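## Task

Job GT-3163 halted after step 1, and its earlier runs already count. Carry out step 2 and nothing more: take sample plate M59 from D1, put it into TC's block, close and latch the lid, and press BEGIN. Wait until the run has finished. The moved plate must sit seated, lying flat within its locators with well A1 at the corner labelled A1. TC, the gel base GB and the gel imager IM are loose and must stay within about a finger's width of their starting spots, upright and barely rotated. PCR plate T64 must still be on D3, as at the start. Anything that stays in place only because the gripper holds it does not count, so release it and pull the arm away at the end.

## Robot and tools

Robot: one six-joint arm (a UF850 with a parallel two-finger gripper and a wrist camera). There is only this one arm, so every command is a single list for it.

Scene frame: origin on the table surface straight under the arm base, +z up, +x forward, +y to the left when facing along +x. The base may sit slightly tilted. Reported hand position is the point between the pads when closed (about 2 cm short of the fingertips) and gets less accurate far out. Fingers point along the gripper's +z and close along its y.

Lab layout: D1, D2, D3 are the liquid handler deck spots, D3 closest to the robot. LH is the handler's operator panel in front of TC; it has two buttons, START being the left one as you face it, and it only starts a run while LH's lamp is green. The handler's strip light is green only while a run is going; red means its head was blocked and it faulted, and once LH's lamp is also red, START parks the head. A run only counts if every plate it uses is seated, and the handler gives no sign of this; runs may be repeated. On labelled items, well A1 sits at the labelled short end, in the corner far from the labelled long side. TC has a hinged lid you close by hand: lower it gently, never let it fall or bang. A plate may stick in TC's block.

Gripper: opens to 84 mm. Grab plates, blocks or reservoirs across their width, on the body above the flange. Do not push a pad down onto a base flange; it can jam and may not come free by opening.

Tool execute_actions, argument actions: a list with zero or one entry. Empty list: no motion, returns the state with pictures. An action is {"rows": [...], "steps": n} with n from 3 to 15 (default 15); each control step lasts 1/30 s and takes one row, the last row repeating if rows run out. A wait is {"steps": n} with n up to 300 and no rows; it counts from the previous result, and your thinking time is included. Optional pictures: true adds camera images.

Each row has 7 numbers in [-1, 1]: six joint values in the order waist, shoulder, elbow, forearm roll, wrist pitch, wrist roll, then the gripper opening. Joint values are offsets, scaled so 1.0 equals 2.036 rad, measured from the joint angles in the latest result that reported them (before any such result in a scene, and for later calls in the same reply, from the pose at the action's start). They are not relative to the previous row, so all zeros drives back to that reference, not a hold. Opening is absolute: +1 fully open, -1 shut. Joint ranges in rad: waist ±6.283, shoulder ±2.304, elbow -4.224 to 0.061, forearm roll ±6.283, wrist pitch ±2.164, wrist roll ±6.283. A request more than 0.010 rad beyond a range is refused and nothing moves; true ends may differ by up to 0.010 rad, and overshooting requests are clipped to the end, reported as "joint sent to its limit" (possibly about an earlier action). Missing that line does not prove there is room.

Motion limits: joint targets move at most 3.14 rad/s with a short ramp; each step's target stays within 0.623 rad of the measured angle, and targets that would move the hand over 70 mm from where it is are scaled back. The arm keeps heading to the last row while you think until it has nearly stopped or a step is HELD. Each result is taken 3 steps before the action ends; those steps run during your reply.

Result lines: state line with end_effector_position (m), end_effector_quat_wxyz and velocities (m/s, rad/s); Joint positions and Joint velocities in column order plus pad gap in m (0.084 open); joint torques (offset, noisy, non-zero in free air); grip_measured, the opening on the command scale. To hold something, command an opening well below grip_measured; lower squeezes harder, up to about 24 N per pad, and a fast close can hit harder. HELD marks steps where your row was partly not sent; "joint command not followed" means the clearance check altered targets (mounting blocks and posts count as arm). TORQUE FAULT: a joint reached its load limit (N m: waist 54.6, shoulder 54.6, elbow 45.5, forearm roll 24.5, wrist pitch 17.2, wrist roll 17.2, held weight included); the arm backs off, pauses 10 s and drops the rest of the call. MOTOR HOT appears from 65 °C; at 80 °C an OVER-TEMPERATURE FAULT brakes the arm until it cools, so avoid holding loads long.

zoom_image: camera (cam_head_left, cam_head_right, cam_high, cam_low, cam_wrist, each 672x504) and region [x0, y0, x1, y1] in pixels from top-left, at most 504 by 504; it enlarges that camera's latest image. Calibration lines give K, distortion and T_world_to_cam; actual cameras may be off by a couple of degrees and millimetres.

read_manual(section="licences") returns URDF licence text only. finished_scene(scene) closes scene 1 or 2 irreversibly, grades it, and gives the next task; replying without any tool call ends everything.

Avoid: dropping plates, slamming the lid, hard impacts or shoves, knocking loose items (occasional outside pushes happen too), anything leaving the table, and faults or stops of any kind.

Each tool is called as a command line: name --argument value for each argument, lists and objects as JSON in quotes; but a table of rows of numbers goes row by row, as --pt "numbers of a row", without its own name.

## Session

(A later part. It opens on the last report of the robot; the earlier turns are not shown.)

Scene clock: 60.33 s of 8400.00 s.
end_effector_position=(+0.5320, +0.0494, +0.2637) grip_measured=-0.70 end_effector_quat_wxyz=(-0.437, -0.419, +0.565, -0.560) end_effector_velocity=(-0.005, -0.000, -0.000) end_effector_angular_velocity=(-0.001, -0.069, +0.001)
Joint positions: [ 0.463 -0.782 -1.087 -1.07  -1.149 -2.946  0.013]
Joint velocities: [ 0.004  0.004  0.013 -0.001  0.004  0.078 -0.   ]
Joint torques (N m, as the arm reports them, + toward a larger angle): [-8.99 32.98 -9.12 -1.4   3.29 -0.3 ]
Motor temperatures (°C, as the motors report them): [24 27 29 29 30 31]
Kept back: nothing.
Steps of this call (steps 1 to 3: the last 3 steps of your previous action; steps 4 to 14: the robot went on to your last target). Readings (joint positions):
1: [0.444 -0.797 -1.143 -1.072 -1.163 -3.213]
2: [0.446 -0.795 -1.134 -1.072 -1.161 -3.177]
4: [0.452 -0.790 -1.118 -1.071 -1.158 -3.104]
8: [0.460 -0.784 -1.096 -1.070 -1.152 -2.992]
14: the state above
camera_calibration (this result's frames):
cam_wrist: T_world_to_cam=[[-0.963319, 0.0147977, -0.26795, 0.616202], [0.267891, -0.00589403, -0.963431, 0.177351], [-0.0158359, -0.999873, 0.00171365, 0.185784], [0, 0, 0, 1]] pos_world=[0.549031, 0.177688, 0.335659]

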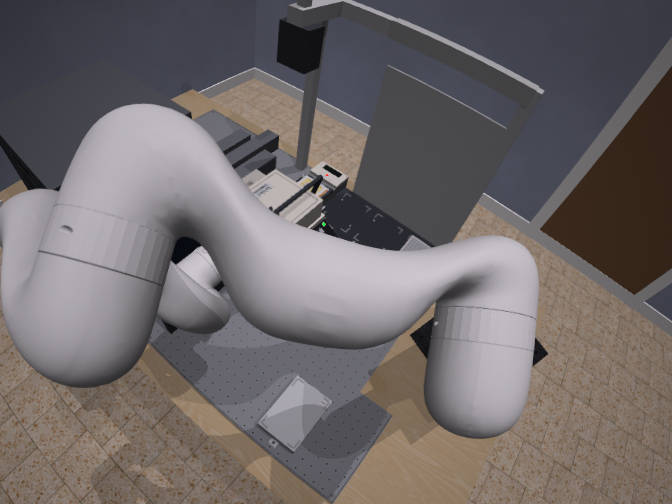

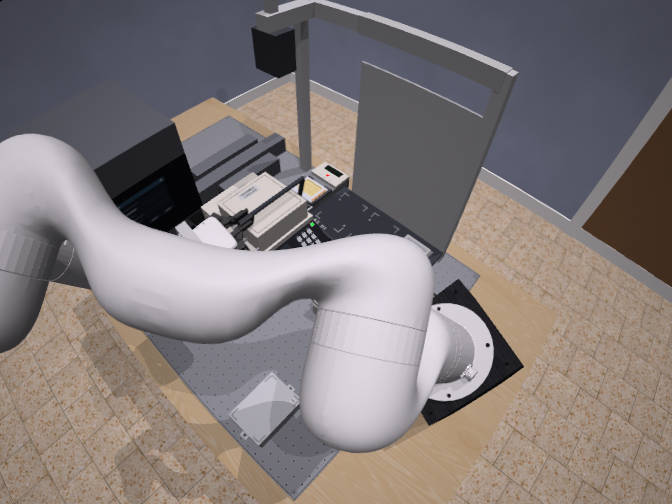

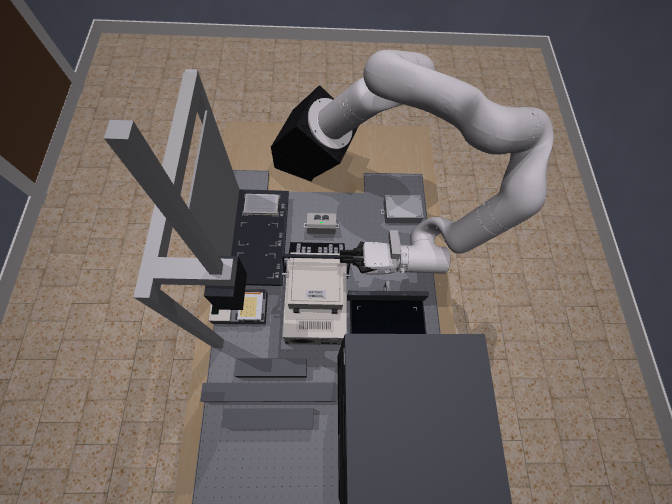

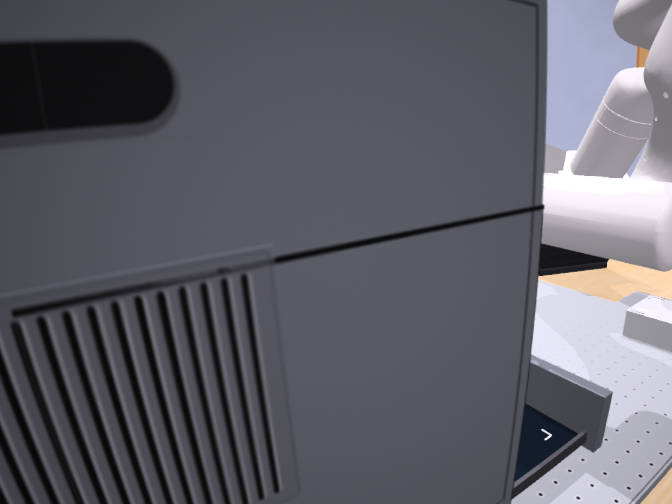

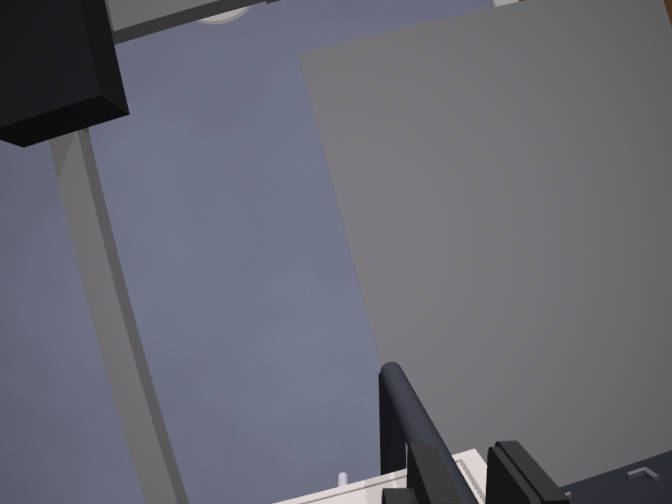

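execute_actions --actions '[{"rows": [[0.0010,0.0004,0.0017,-0.0002,0.0042,0.0100,-0.92],[0.0018,0.0009,0.0038,-0.0002,0.0047,0.0203,-0.92],[0.0031,0.0016,0.0070,0,0.0055,0.0366,-0.92],[0.0048,0.0022,0.0108,0.0003,0.0066,0.0574,-0.92],[0.0069,0.0026,0.0149,0.0006,0.0078,0.0812,-0.92],[0.0089,0.0028,0.0186,0.0010,0.0090,0.1051,-0.92],[0.0111,0.0026,0.0221,0.0015,0.0103,0.1290,-0.92],[0.0133,0.0021,0.0252,0.0020,0.0115,0.1531,-0.92],[0.0156,0.0013,0.0280,0.0026,0.0127,0.1772,-0.92],[0.0179,0.0002,0.0305,0.0032,0.0140,0.2015,-0.92],[0.0203,-0.0012,0.0327,0.0038,0.0153,0.2258,-0.92],[0.0228,-0.0029,0.0345,0.0046,0.0165,0.2502,-0.92],[0.0249,-0.0047,0.0359,0.0053,0.0176,0.2716,-0.92],[0.0270,-0.0065,0.0370,0.0059,0.0187,0.2916,-0.92],[0.0285,-0.0079,0.0376,0.0064,0.0194,0.3054,-0.92]], "steps": 15}]'

execute_actions --actions '[{"steps": 14}]' --pictures true

Scene clock: 62.03 s of 8400.00 s.
end_effector_position=(+0.5130, +0.0498, +0.2579) grip_measured=-0.70 end_effector_quat_wxyz=(-0.379, -0.362, +0.604, -0.601) end_effector_velocity=(-0.095, +0.001, -0.041) end_effector_angular_velocity=(-0.021, -1.027, +0.007)
Joint positions: [ 0.484 -0.779 -1.047 -1.067 -1.137 -2.709  0.013]
Joint velocities: [ 0.112 -0.017  0.17   0.027  0.067  1.223  0.   ]
Joint torques (N m, as the arm reports them, + toward a larger angle): [ -2.88  30.34 -12.14  -3.45   2.95  -0.2 ]
Motor temperatures (°C, as the motors report them): [24 27 29 29 30 31]
Steps of this call (steps 1 to 30: the robot went on to your last target; steps 31 to 39: nothing new was sent; steps 40 to 51: the first 12 steps of this action). Readings (joint positions):
40: [0.464 -0.782 -1.085 -1.070 -1.149 -2.937]
41: [0.464 -0.781 -1.085 -1.070 -1.149 -2.936]
43: [0.465 -0.781 -1.083 -1.071 -1.149 -2.925]
47: [0.471 -0.779 -1.069 -1.070 -1.145 -2.851]
51: the state above

Scene clock: 62.50 s of 8400.00 s.
end_effector_position=(+0.4861, +0.0501, +0.2408) grip_measured=-0.70 end_effector_quat_wxyz=(-0.280, -0.263, +0.654, -0.652) end_effector_velocity=(-0.005, +0.001, -0.006) end_effector_angular_velocity=(+0.007, -0.087, +0.002)
Joint positions: [ 0.52  -0.798 -1.01  -1.057 -1.114 -2.334  0.013]
Joint velocities: [ 0.01  -0.005  0.006  0.002  0.013  0.1   -0.   ]
Joint torques (N m, as the arm reports them, + toward a larger angle): [ -5.42  34.33 -14.46  -5.97   2.37  -0.25]
Motor temperatures (°C, as the motors report them): [24 27 29 29 30 31]
Kept back: nothing.
Steps of this call (steps 1 to 3: the last 3 steps of your previous action; steps 4 to 14: the robot went on to your last target). Readings (joint positions):
1: [0.488 -0.779 -1.042 -1.066 -1.135 -2.667]
2: [0.492 -0.781 -1.036 -1.065 -1.132 -2.623]
4: [0.501 -0.785 -1.027 -1.062 -1.127 -2.534]
8: [0.515 -0.794 -1.014 -1.058 -1.119 -2.395]
14: the state above
camera_calibration (this result's frames):
cam_wrist: T_world_to_cam=[[-0.707368, 0.00653234, -0.706815, 0.54746], [0.706725, -0.011896, -0.707388, -0.107142], [-0.0130291, -0.999908, 0.00379825, 0.183957], [0, 0, 0, 1]] pos_world=[0.465372, 0.179089, 0.310463]

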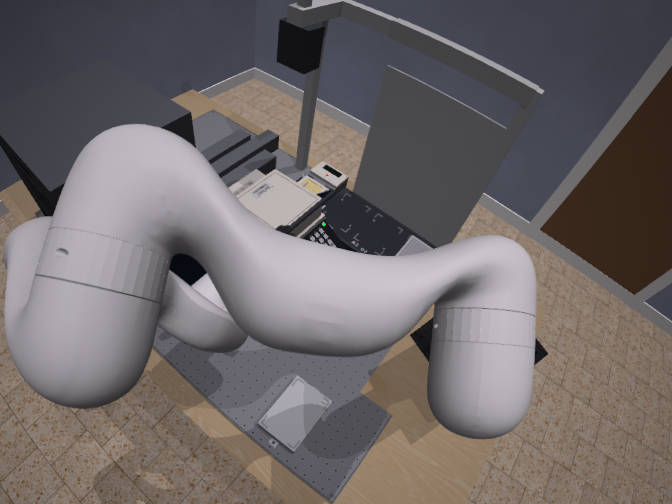

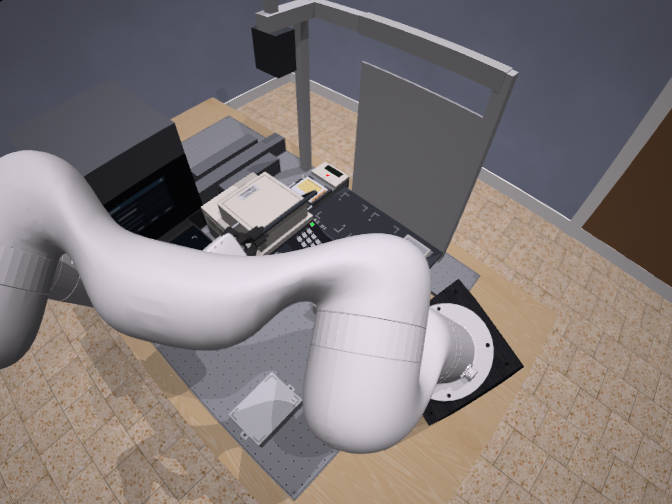

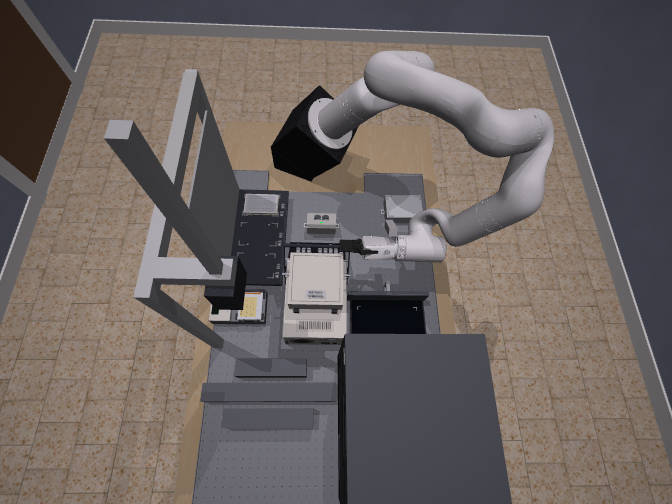

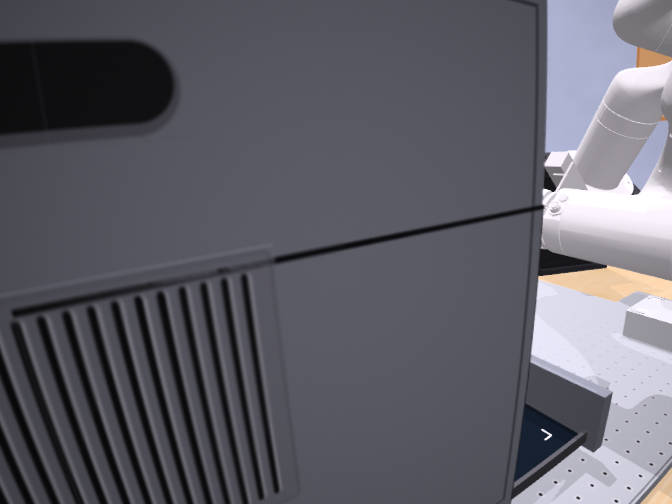

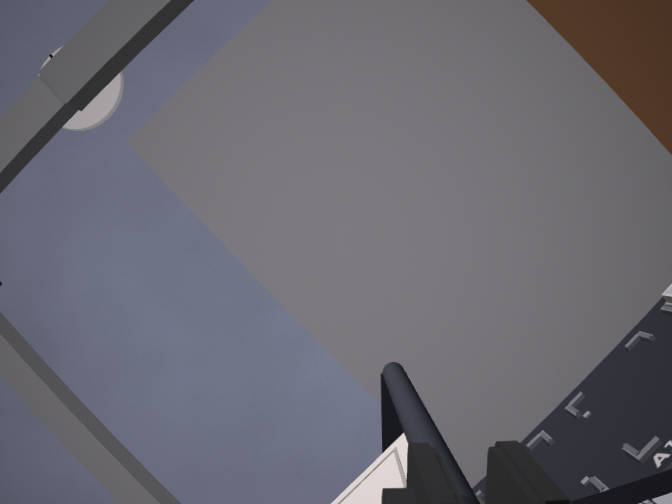

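zoom_image --camera "cam_head_right" --region '[190, 160, 350, 270]'

zoom_image --camera "cam_wrist" --region '[300, 340, 520, 504]'

Region (190, 160, 350, 270) of cam_head_right's 672x504 image, scaled by 3.150, with more detail than that image has; it fills the top 346 rows of this view, and the rest is white.

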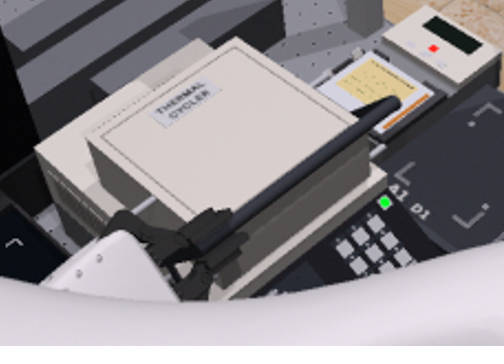

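Region (300, 340, 520, 504) of cam_wrist's 672x504 image, scaled by 2.291, with more detail than that image has; it fills the top 376 rows of this view, and the rest is white.

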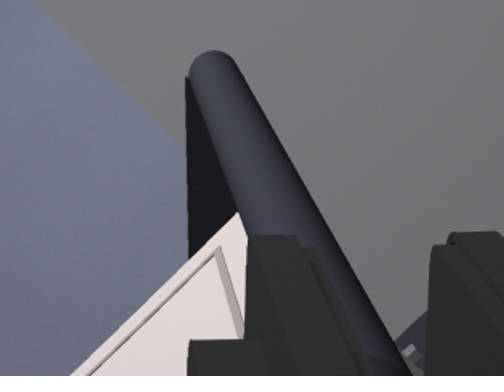

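execute_actions --actions '[{"rows": [[0.0012,-0.0006,0.0002,0.0002,0.0026,0.0108,-0.92],[0.0024,-0.0015,0.0010,0.0006,0.0032,0.0213,-0.92],[0.0043,-0.0032,0.0020,0.0012,0.0041,0.0378,-0.92],[0.0067,-0.0054,0.0030,0.0019,0.0053,0.0586,-0.92],[0.0093,-0.0082,0.0038,0.0028,0.0066,0.0824,-0.92],[0.0119,-0.0112,0.0042,0.0037,0.0078,0.1061,-0.92],[0.0145,-0.0144,0.0042,0.0047,0.0090,0.1297,-0.92],[0.0170,-0.0178,0.0039,0.0057,0.0101,0.1532,-0.92],[0.0194,-0.0214,0.0032,0.0067,0.0112,0.1766,-0.92],[0.0218,-0.0253,0.0020,0.0078,0.0121,0.1999,-0.92],[0.0242,-0.0293,0.0005,0.0089,0.0131,0.2232,-0.92],[0.0265,-0.0336,-0.0014,0.0100,0.0139,0.2463,-0.92],[0.0284,-0.0375,-0.0033,0.0110,0.0147,0.2665,-0.92],[0.0302,-0.0413,-0.0054,0.0119,0.0153,0.2851,-0.92],[0.0314,-0.0440,-0.0070,0.0126,0.0157,0.2980,-0.92]], "steps": 15}]'

execute_actions --actions '[{"steps": 14}]' --pictures true

Scene clock: 64.03 s of 8400.00 s.
end_effector_position=(+0.4718, +0.0506, +0.2234) grip_measured=-0.70 end_effector_quat_wxyz=(-0.211, -0.197, +0.680, -0.674) end_effector_velocity=(-0.064, +0.003, -0.092) end_effector_angular_velocity=(-0.003, -1.033, +0.003)
Joint positions: [ 0.546 -0.825 -1.004 -1.049 -1.094 -2.096  0.013]
Joint velocities: [ 0.131 -0.172 -0.014  0.045  0.079  1.203 -0.   ]
Joint torques (N m, as the arm reports them, + toward a larger angle): [ -4.86  41.69 -10.57  -2.86  -0.93   0.1 ]
Motor temperatures (°C, as the motors report them): [24 27 29 29 30 31]
Steps of this call (steps 1 to 30: the robot went on to your last target; steps 31 to 34: nothing new was sent; steps 35 to 46: the first 12 steps of this action). Readings (joint positions):
35: [0.521 -0.798 -1.009 -1.057 -1.113 -2.324]
36: [0.521 -0.798 -1.009 -1.057 -1.112 -2.323]
38: [0.523 -0.799 -1.008 -1.056 -1.111 -2.312]
42: [0.531 -0.807 -1.005 -1.054 -1.104 -2.237]
46: the state above

Scene clock: 64.50 s of 8400.00 s.
end_effector_position=(+0.4567, +0.0516, +0.1958) grip_measured=-0.70 end_effector_quat_wxyz=(-0.102, -0.087, +0.702, -0.699) end_effector_velocity=(-0.004, +0.000, -0.005) end_effector_angular_velocity=(-0.010, -0.085, -0.001)
Joint positions: [ 0.583 -0.885 -1.025 -1.033 -1.081 -1.737  0.013]
Joint velocities: [ 0.009 -0.015 -0.006  0.006 -0.004  0.094  0.   ]
Joint torques (N m, as the arm reports them, + toward a larger angle): [-0.95 37.48 -2.05  2.66 -2.55  0.04]
Motor temperatures (°C, as the motors report them): [24 27 29 29 30 31]
Kept back: nothing.
Steps of this call (steps 1 to 3: the last 3 steps of your previous action; steps 4 to 14: the robot went on to your last target). Readings (joint positions):
1: [0.551 -0.831 -1.005 -1.048 -1.092 -2.055]
2: [0.555 -0.838 -1.006 -1.046 -1.089 -2.013]
4: [0.564 -0.852 -1.011 -1.042 -1.086 -1.927]
8: [0.578 -0.875 -1.020 -1.036 -1.081 -1.794]
14: the state above
camera_calibration (this result's frames):
cam_wrist: T_world_to_cam=[[-0.263468, 0.0000638264, -0.964668, 0.342913], [0.964602, -0.0116807, -0.263451, -0.322812], [-0.0112848, -0.999932, 0.00301592, 0.184616], [0, 0, 0, 1]] pos_world=[0.403815, 0.18081, 0.245195]

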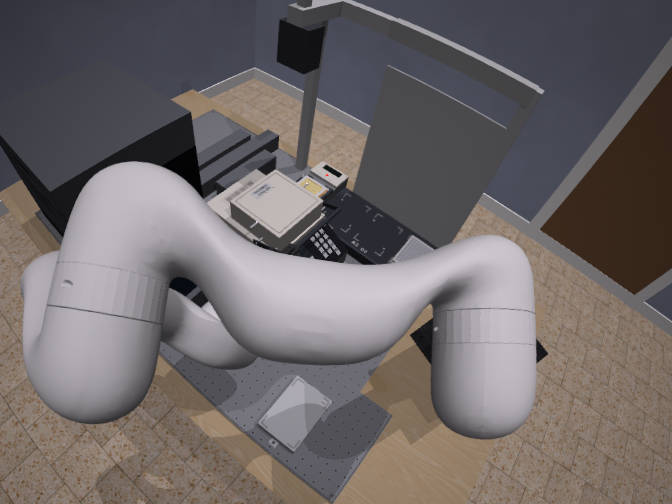

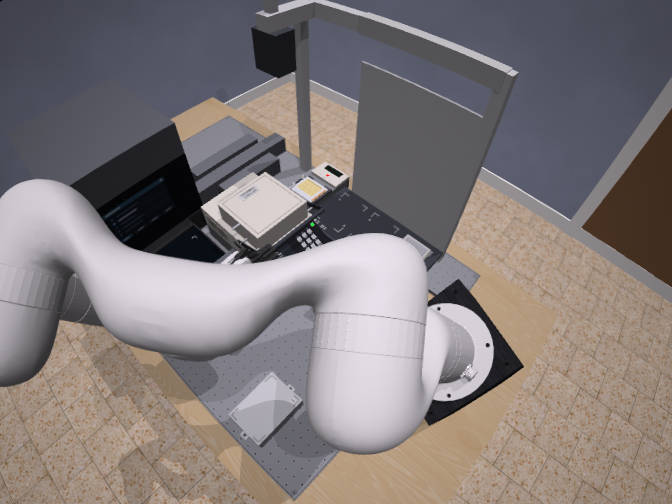

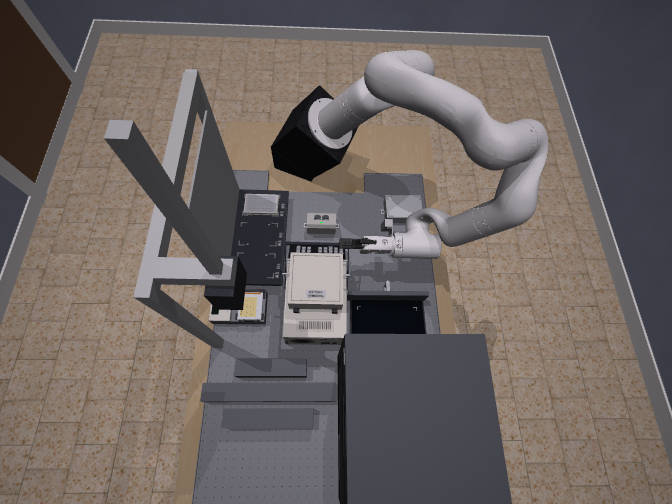

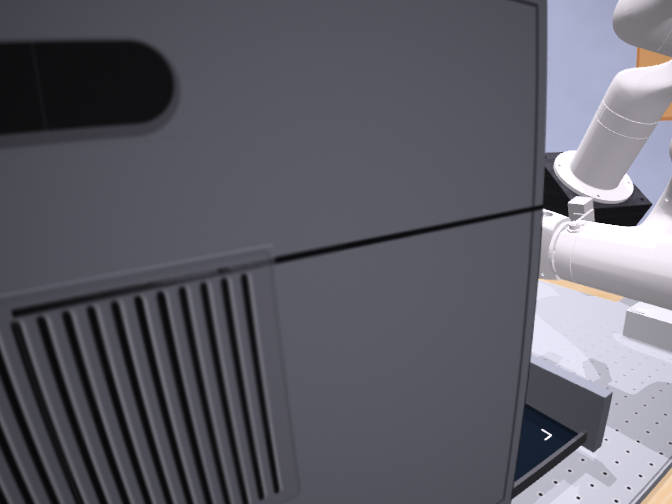

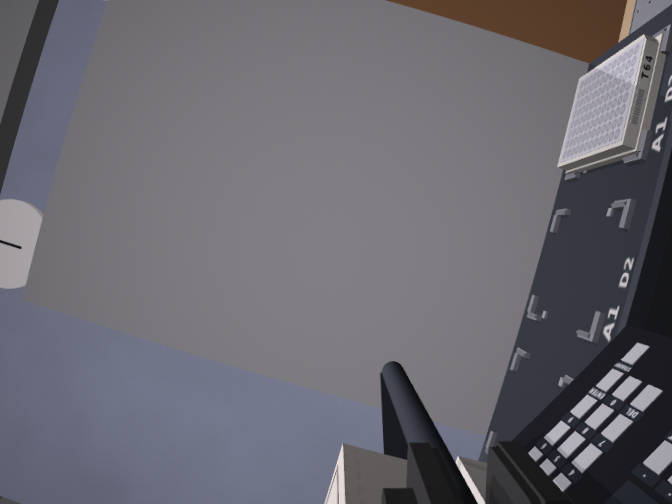

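execute_actions --actions '[{"rows": [[0.0004,-0.0018,-0.0004,0.0009,-0.0005,0.006,-0.92],[0.0006,-0.0027,-0.0014,0.0011,-0.0004,0.009,-0.92],[0.0010,-0.0039,-0.0024,0.0013,-0.0003,0.013,-0.92],[0.0015,-0.0052,-0.0034,0.0016,-0.0001,0.017,-0.92],[0.0020,-0.0066,-0.0043,0.0018,0.0001,0.021,-0.92],[0.0025,-0.0079,-0.0052,0.0021,0.0002,0.025,-0.92],[0.0030,-0.0091,-0.0059,0.0023,0.0004,0.029,-0.92],[0.0034,-0.0102,-0.0066,0.0025,0.0005,0.033,-0.92],[0.0038,-0.0111,-0.0071,0.0027,0.0006,0.036,-0.92],[0.0040,-0.0116,-0.0074,0.0028,0.0007,0.0374,-0.92]], "steps": 15}]'

execute_actions --actions '[{"steps": 9}]' --pictures true

Scene clock: 67.83 s of 8400.00 s.
end_effector_position=(+0.4542, +0.0509, +0.1894) grip_measured=-0.70 end_effector_quat_wxyz=(-0.085, -0.069, +0.703, -0.703) end_effector_velocity=(-0.005, +0.000, -0.022) end_effector_angular_velocity=(-0.002, -0.141, -0.001)
Joint positions: [ 0.589 -0.903 -1.035 -1.028 -1.082 -1.681  0.013]
Joint velocities: [ 0.019 -0.05  -0.035  0.013  0.007  0.157 -0.   ]
Joint torques (N m, as the arm reports them, + toward a larger angle): [-8.55 29.39  0.87  2.67 -1.89 -0.21]
Motor temperatures (°C, as the motors report them): [24 27 29 30 30 31]
Steps of this call (steps 1 to 30: the robot went on to your last target; steps 31 to 88: nothing new was sent; steps 89 to 100: the first 12 steps of this action). Readings (joint positions):
89: [0.584 -0.887 -1.024 -1.033 -1.082 -1.728]
90: [0.584 -0.887 -1.024 -1.033 -1.082 -1.727]
92: [0.584 -0.888 -1.025 -1.033 -1.083 -1.724]
96: [0.586 -0.894 -1.030 -1.030 -1.083 -1.706]
100: the state above

Scene clock: 68.13 s of 8400.00 s.
end_effector_position=(+0.4540, +0.0509, +0.1878) grip_measured=-0.70 end_effector_quat_wxyz=(-0.079, -0.063, +0.702, -0.705) end_effector_velocity=(+0.000, +0.000, -0.002) end_effector_angular_velocity=(+0.002, -0.012, +0.000)
Joint positions: [ 0.591 -0.908 -1.039 -1.027 -1.084 -1.662  0.013]
Joint velocities: [ 0.001 -0.004 -0.004  0.     0.002  0.012 -0.   ]
Joint torques (N m, as the arm reports them, + toward a larger angle): [-9.28 29.02  1.24  2.12  1.31 -0.52]
Motor temperatures (°C, as the motors report them): [24 27 29 30 30 31]
Kept back: nothing.
Steps of this call (steps 1 to 3: the last 3 steps of your previous action; steps 4 to 9: the robot went on to your last target). Readings (joint positions):
1: [0.590 -0.904 -1.036 -1.028 -1.081 -1.676]
2: [0.590 -0.905 -1.037 -1.027 -1.081 -1.672]
4: [0.591 -0.907 -1.038 -1.027 -1.083 -1.667]
8: [0.591 -0.908 -1.039 -1.027 -1.084 -1.663]
9: the state above
camera_calibration (this result's frames):
cam_wrist: T_world_to_cam=[[-0.198379, -0.00728617, -0.980098, 0.308243], [0.980039, -0.0147713, -0.198258, -0.341418], [-0.0130328, -0.999864, 0.0100711, 0.183343], [0, 0, 0, 1]] pos_world=[0.398142, 0.180521, 0.232574]

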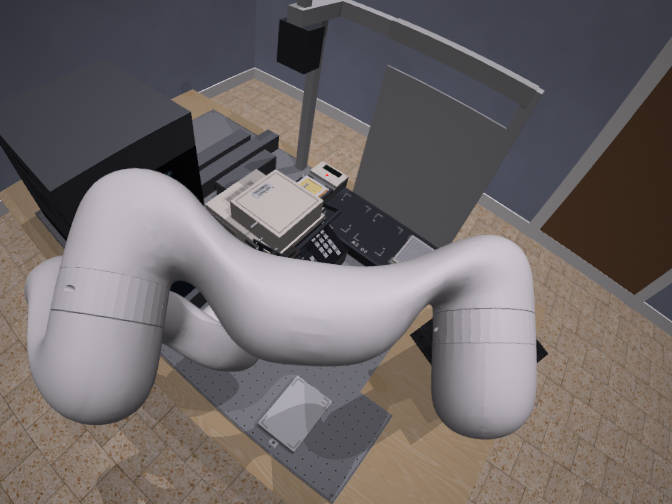

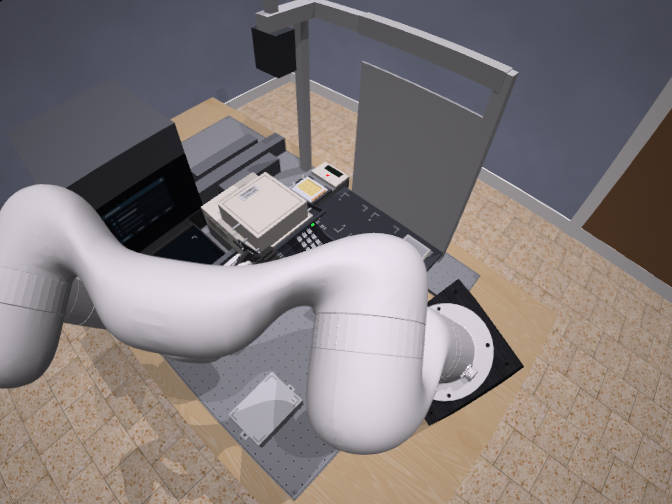

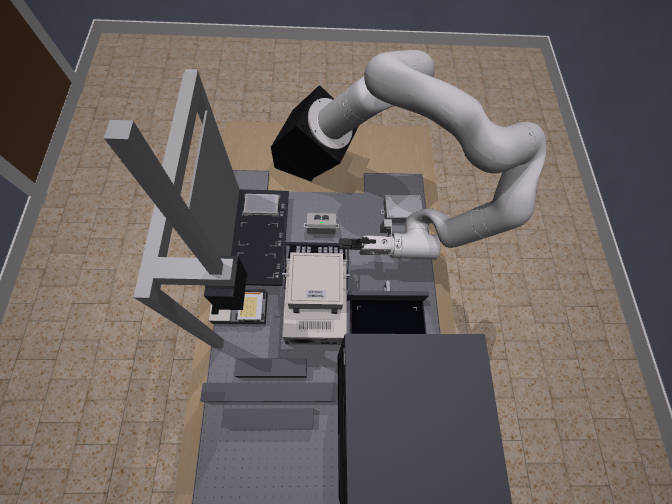

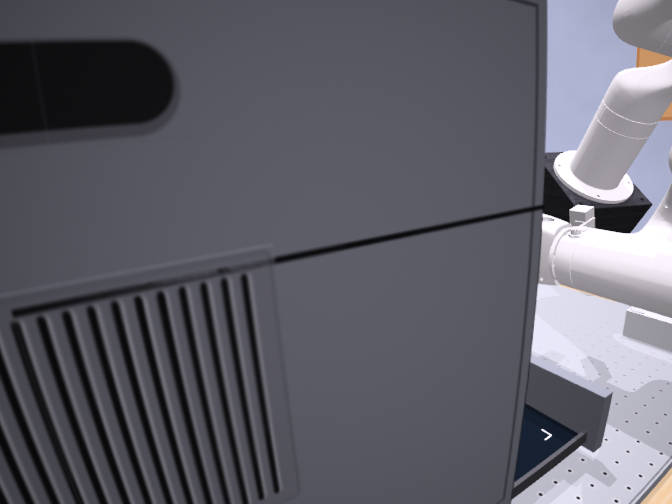

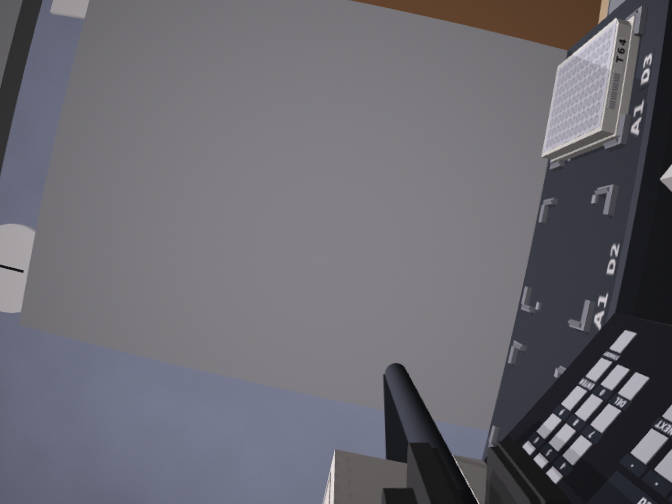

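zoom_image --camera "cam_head_left" --region '[200, 160, 380, 280]'

zoom_image --camera "cam_wrist" --region '[300, 340, 672, 504]'

zoom_image --camera "cam_high" --region '[270, 225, 390, 315]'

Region (200, 160, 380, 280) of cam_head_left's 672x504 image, scaled by 2.800, with more detail than that image has.

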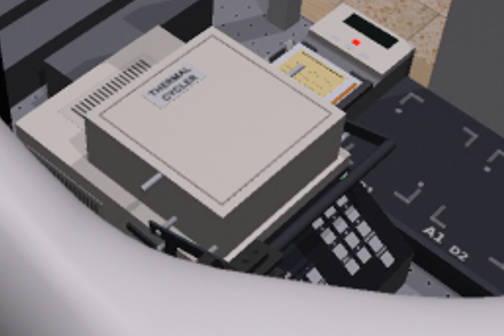

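Region (300, 340, 672, 504) of cam_wrist's 672x504 image, scaled by 1.355, with more detail than that image has; it fills the top 222 rows of this view, and the rest is white.

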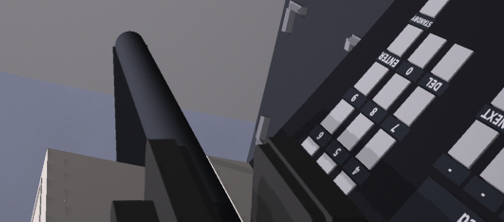

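Region (270, 225, 390, 315) of cam_high's 672x504 image, scaled by 4.200, with more detail than that image has; it fills the top 378 rows of this view, and the rest is white.

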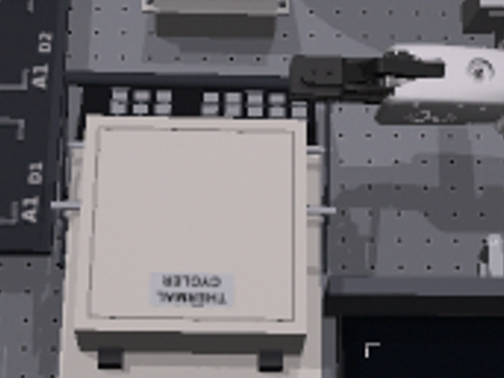

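execute_actions --actions '[{"rows": [[0,-0.0008,-0.0012,0,0.0021,0.0003,-0.92],[0,-0.0014,-0.0022,0.0001,0.0020,0,-0.92],[0,-0.0020,-0.0032,0.0001,0.0019,-0.0004,-0.92],[-0.0001,-0.0027,-0.0042,0.0002,0.0018,-0.0007,-0.92],[-0.0001,-0.0032,-0.0050,0.0002,0.0018,-0.0010,-0.92]], "steps": 15}]' --pictures true

Scene clock: 69.00 s of 8400.00 s.
end_effector_position=(+0.4549, +0.0509, +0.1869) grip_measured=-0.70 end_effector_quat_wxyz=(-0.080, -0.062, +0.701, -0.706) end_effector_velocity=(+0.003, +0.000, -0.000) end_effector_angular_velocity=(-0.010, +0.002, +0.002)
Joint positions: [ 0.591 -0.914 -1.046 -1.025 -1.089 -1.664  0.013]
Joint velocities: [ 0.    -0.007 -0.01   0.    -0.012 -0.004  0.   ]
Joint torques (N m, as the arm reports them, + toward a larger angle): [-9.95 29.3  -9.2  -4.94  4.26 -0.64]
Motor temperatures (°C, as the motors report them): [24 27 29 30 30 31]
Steps of this call (steps 1 to 14: the robot went on to your last target; steps 15 to 26: the first 12 steps of this action). Readings (joint positions):
15: [0.591 -0.909 -1.040 -1.027 -1.082 -1.661]
16: [0.591 -0.909 -1.040 -1.027 -1.083 -1.661]
18: [0.591 -0.909 -1.041 -1.027 -1.083 -1.662]
22: [0.591 -0.912 -1.044 -1.025 -1.087 -1.663]
26: the state above
camera_calibration (this result's frames):
cam_wrist: T_world_to_cam=[[-0.198483, -0.0122683, -0.980027, 0.307781], [0.980011, -0.0162742, -0.198276, -0.342464], [-0.0135166, -0.999792, 0.0152532, 0.182584], [0, 0, 0, 1]] pos_world=[0.399176, 0.180749, 0.230947]

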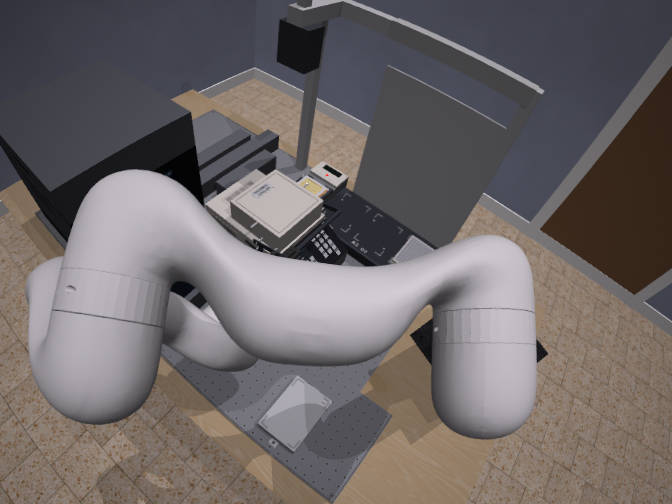

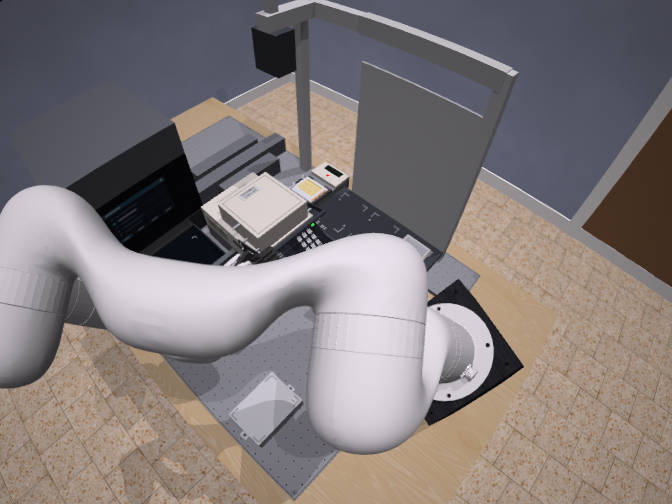

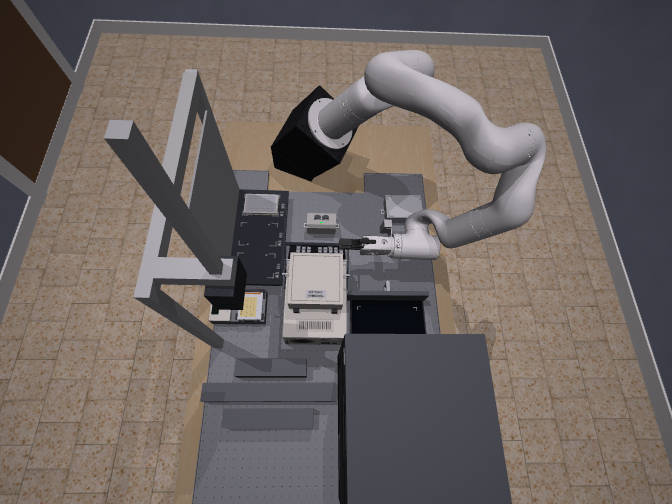

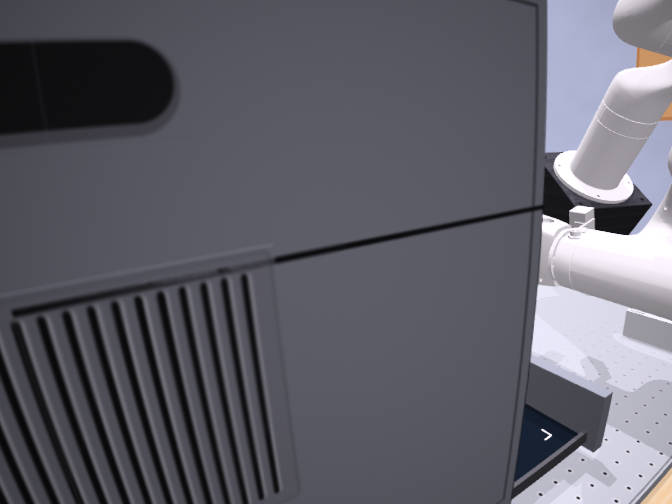

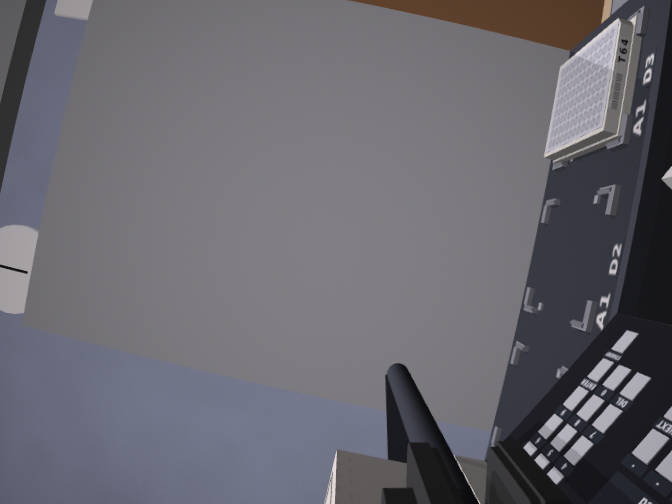

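execute_actions --actions '[{"rows": [[0,0,0,0,0.002,0,-0.92],[0,0.0003,0.0005,0,0,0,-0.92],[0,0.0005,0.001,0,0,0,-0.92],[0,0.0005,0.001,0,0,0,-0.92],[0,0.0005,0.001,0,0,0,-0.92],[0,0.0005,0.001,0,0,0,-0.7],[0,0.0005,0.001,0,0,0,-0.5],[0,0.0005,0.001,0,0,0,-0.3],[0,0.0005,0.001,0,0,0,-0.1],[0,0.0005,0.001,0,0,0,0.0]], "steps": 15}]'

Scene clock: 71.10 s of 8400.00 s.
end_effector_position=(+0.4563, +0.0518, +0.1852) grip_measured=-0.16 end_effector_quat_wxyz=(-0.078, -0.063, +0.703, -0.704) end_effector_velocity=(-0.008, -0.004, +0.006) end_effector_angular_velocity=(-0.024, +0.009, -0.009)
Joint positions: [ 0.592 -0.913 -1.048 -1.027 -1.083 -1.664  0.037]
Joint velocities: [-0.001  0.001  0.017  0.005 -0.014  0.001  0.086]
Joint torques (N m, as the arm reports them, + toward a larger angle): [-12.41  29.41  -2.16  -0.68  -1.63  -0.37]
Motor temperatures (°C, as the motors report them): [24 27 29 30 30 31]
Steps of this call (steps 1 to 3: the last 3 steps of your previous action; steps 4 to 15: the robot went on to your last target; steps 16 to 51: nothing new was sent; steps 52 to 63: the first 12 steps of this action). Readings (joint positions):
52: [0.591 -0.914 -1.048 -1.024 -1.090 -1.664]
53: [0.591 -0.914 -1.048 -1.024 -1.091 -1.664]
55: [0.591 -0.914 -1.047 -1.024 -1.091 -1.664]
59: [0.591 -0.913 -1.046 -1.025 -1.090 -1.664]
63: the state above

execute_actions --actions '[{"rows": [[0.0020,0.0012,-0.0008,0.0027,-0.0014,-0.0016,0.0],[0.0062,0.0037,-0.0023,0.0083,-0.0043,-0.0048,0.0],[0.0123,0.0075,-0.0047,0.0166,-0.0086,-0.0096,0.0],[0.0195,0.0119,-0.0074,0.0262,-0.0136,-0.0152,0.0],[0.0272,0.0165,-0.0103,0.0366,-0.0190,-0.0213,0.0],[0.0349,0.0212,-0.0132,0.0469,-0.0243,-0.0273,0.0],[0.0416,0.0253,-0.0157,0.0559,-0.0290,-0.0325,0.0],[0.0472,0.0287,-0.0178,0.0635,-0.0329,-0.0369,0.0],[0.0513,0.0312,-0.0194,0.0690,-0.0358,-0.0401,0.0]], "steps": 15}]' --pictures true

Scene clock: 71.73 s of 8400.00 s.
end_effector_position=(+0.4547, +0.1052, +0.1889) grip_measured=-0.01 end_effector_quat_wxyz=(-0.077, -0.062, +0.703, -0.704) end_effector_velocity=(-0.014, +0.180, +0.011) end_effector_angular_velocity=(+0.027, -0.000, -0.006)
Joint positions: [ 0.668 -0.866 -1.077 -0.925 -1.136 -1.723  0.044]
Joint velocities: [ 0.253  0.155 -0.1    0.332 -0.169 -0.191  0.   ]
Joint torques (N m, as the arm reports them, + toward a larger angle): [-17.12  24.86  -1.26  -2.17  -1.67  -0.17]
Motor temperatures (°C, as the motors report them): [24 27 29 30 30 31]
Steps of this call (steps 1 to 3: the last 3 steps of your previous action; steps 4 to 7: the robot went on to your last target; steps 8 to 19: the first 12 steps of this action). Readings (joint positions):
8: [0.592 -0.913 -1.045 -1.025 -1.088 -1.664]
9: [0.592 -0.913 -1.045 -1.025 -1.088 -1.664]
11: [0.596 -0.910 -1.047 -1.020 -1.090 -1.668]
15: [0.625 -0.893 -1.060 -0.981 -1.108 -1.691]
19: the state above
camera_calibration (this result's frames):
cam_wrist: T_world_to_cam=[[-0.195201, -0.00497095, -0.980751, 0.308316], [0.980703, -0.0120735, -0.195131, -0.342269], [-0.0108711, -0.999915, 0.00723178, 0.237253], [0, 0, 0, 1]] pos_world=[0.398427, 0.234633, 0.233878]

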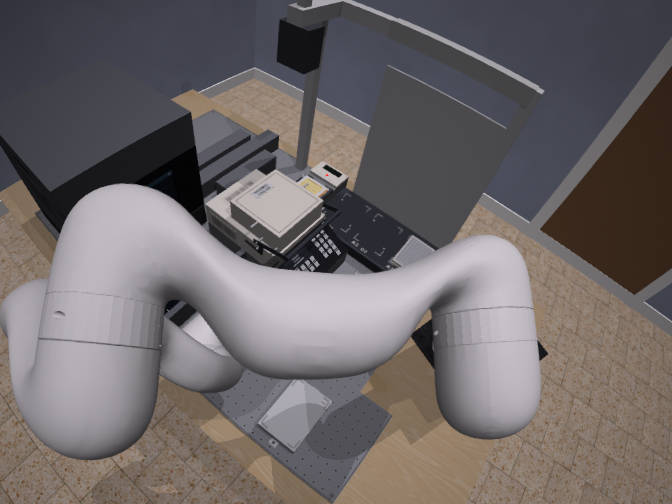

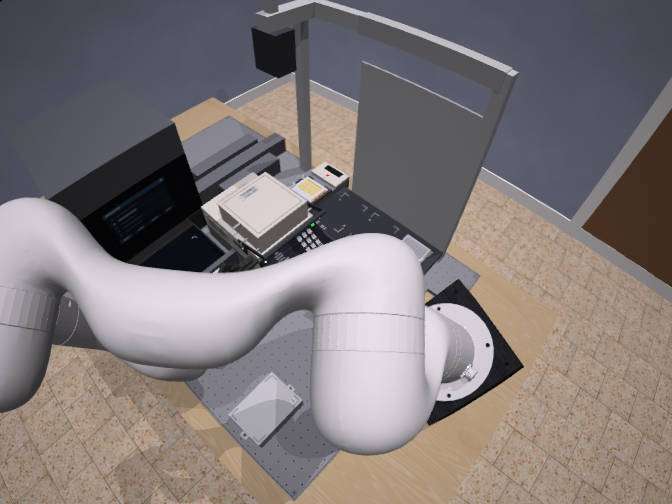

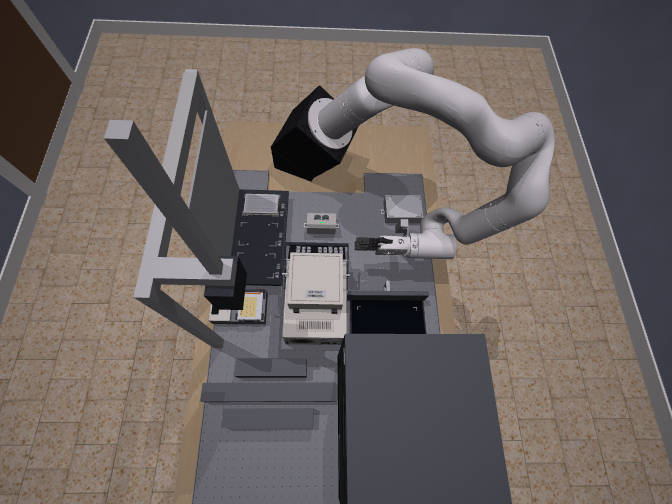

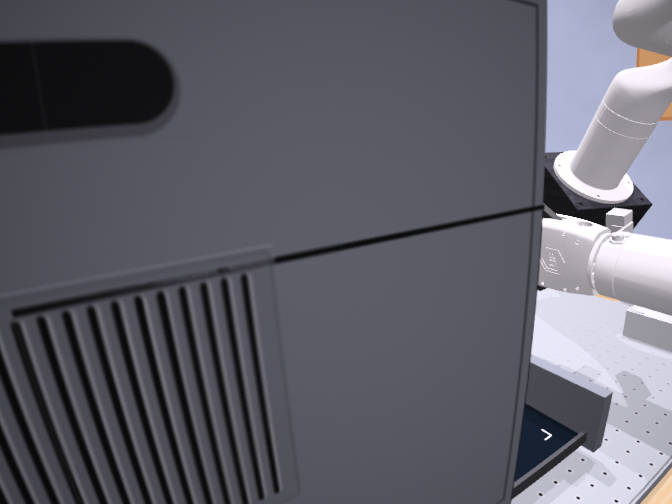

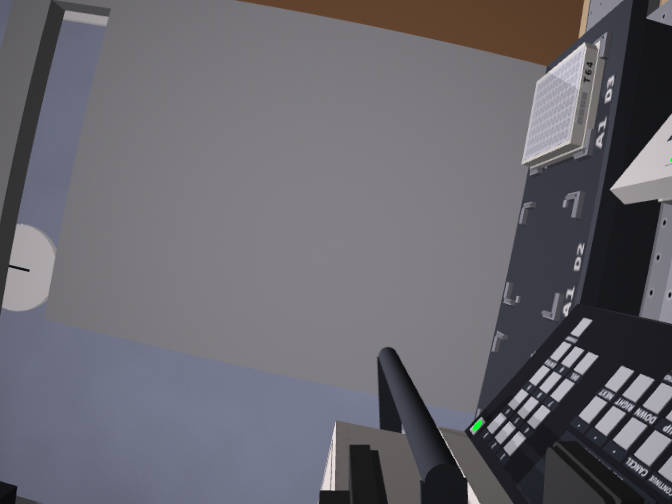

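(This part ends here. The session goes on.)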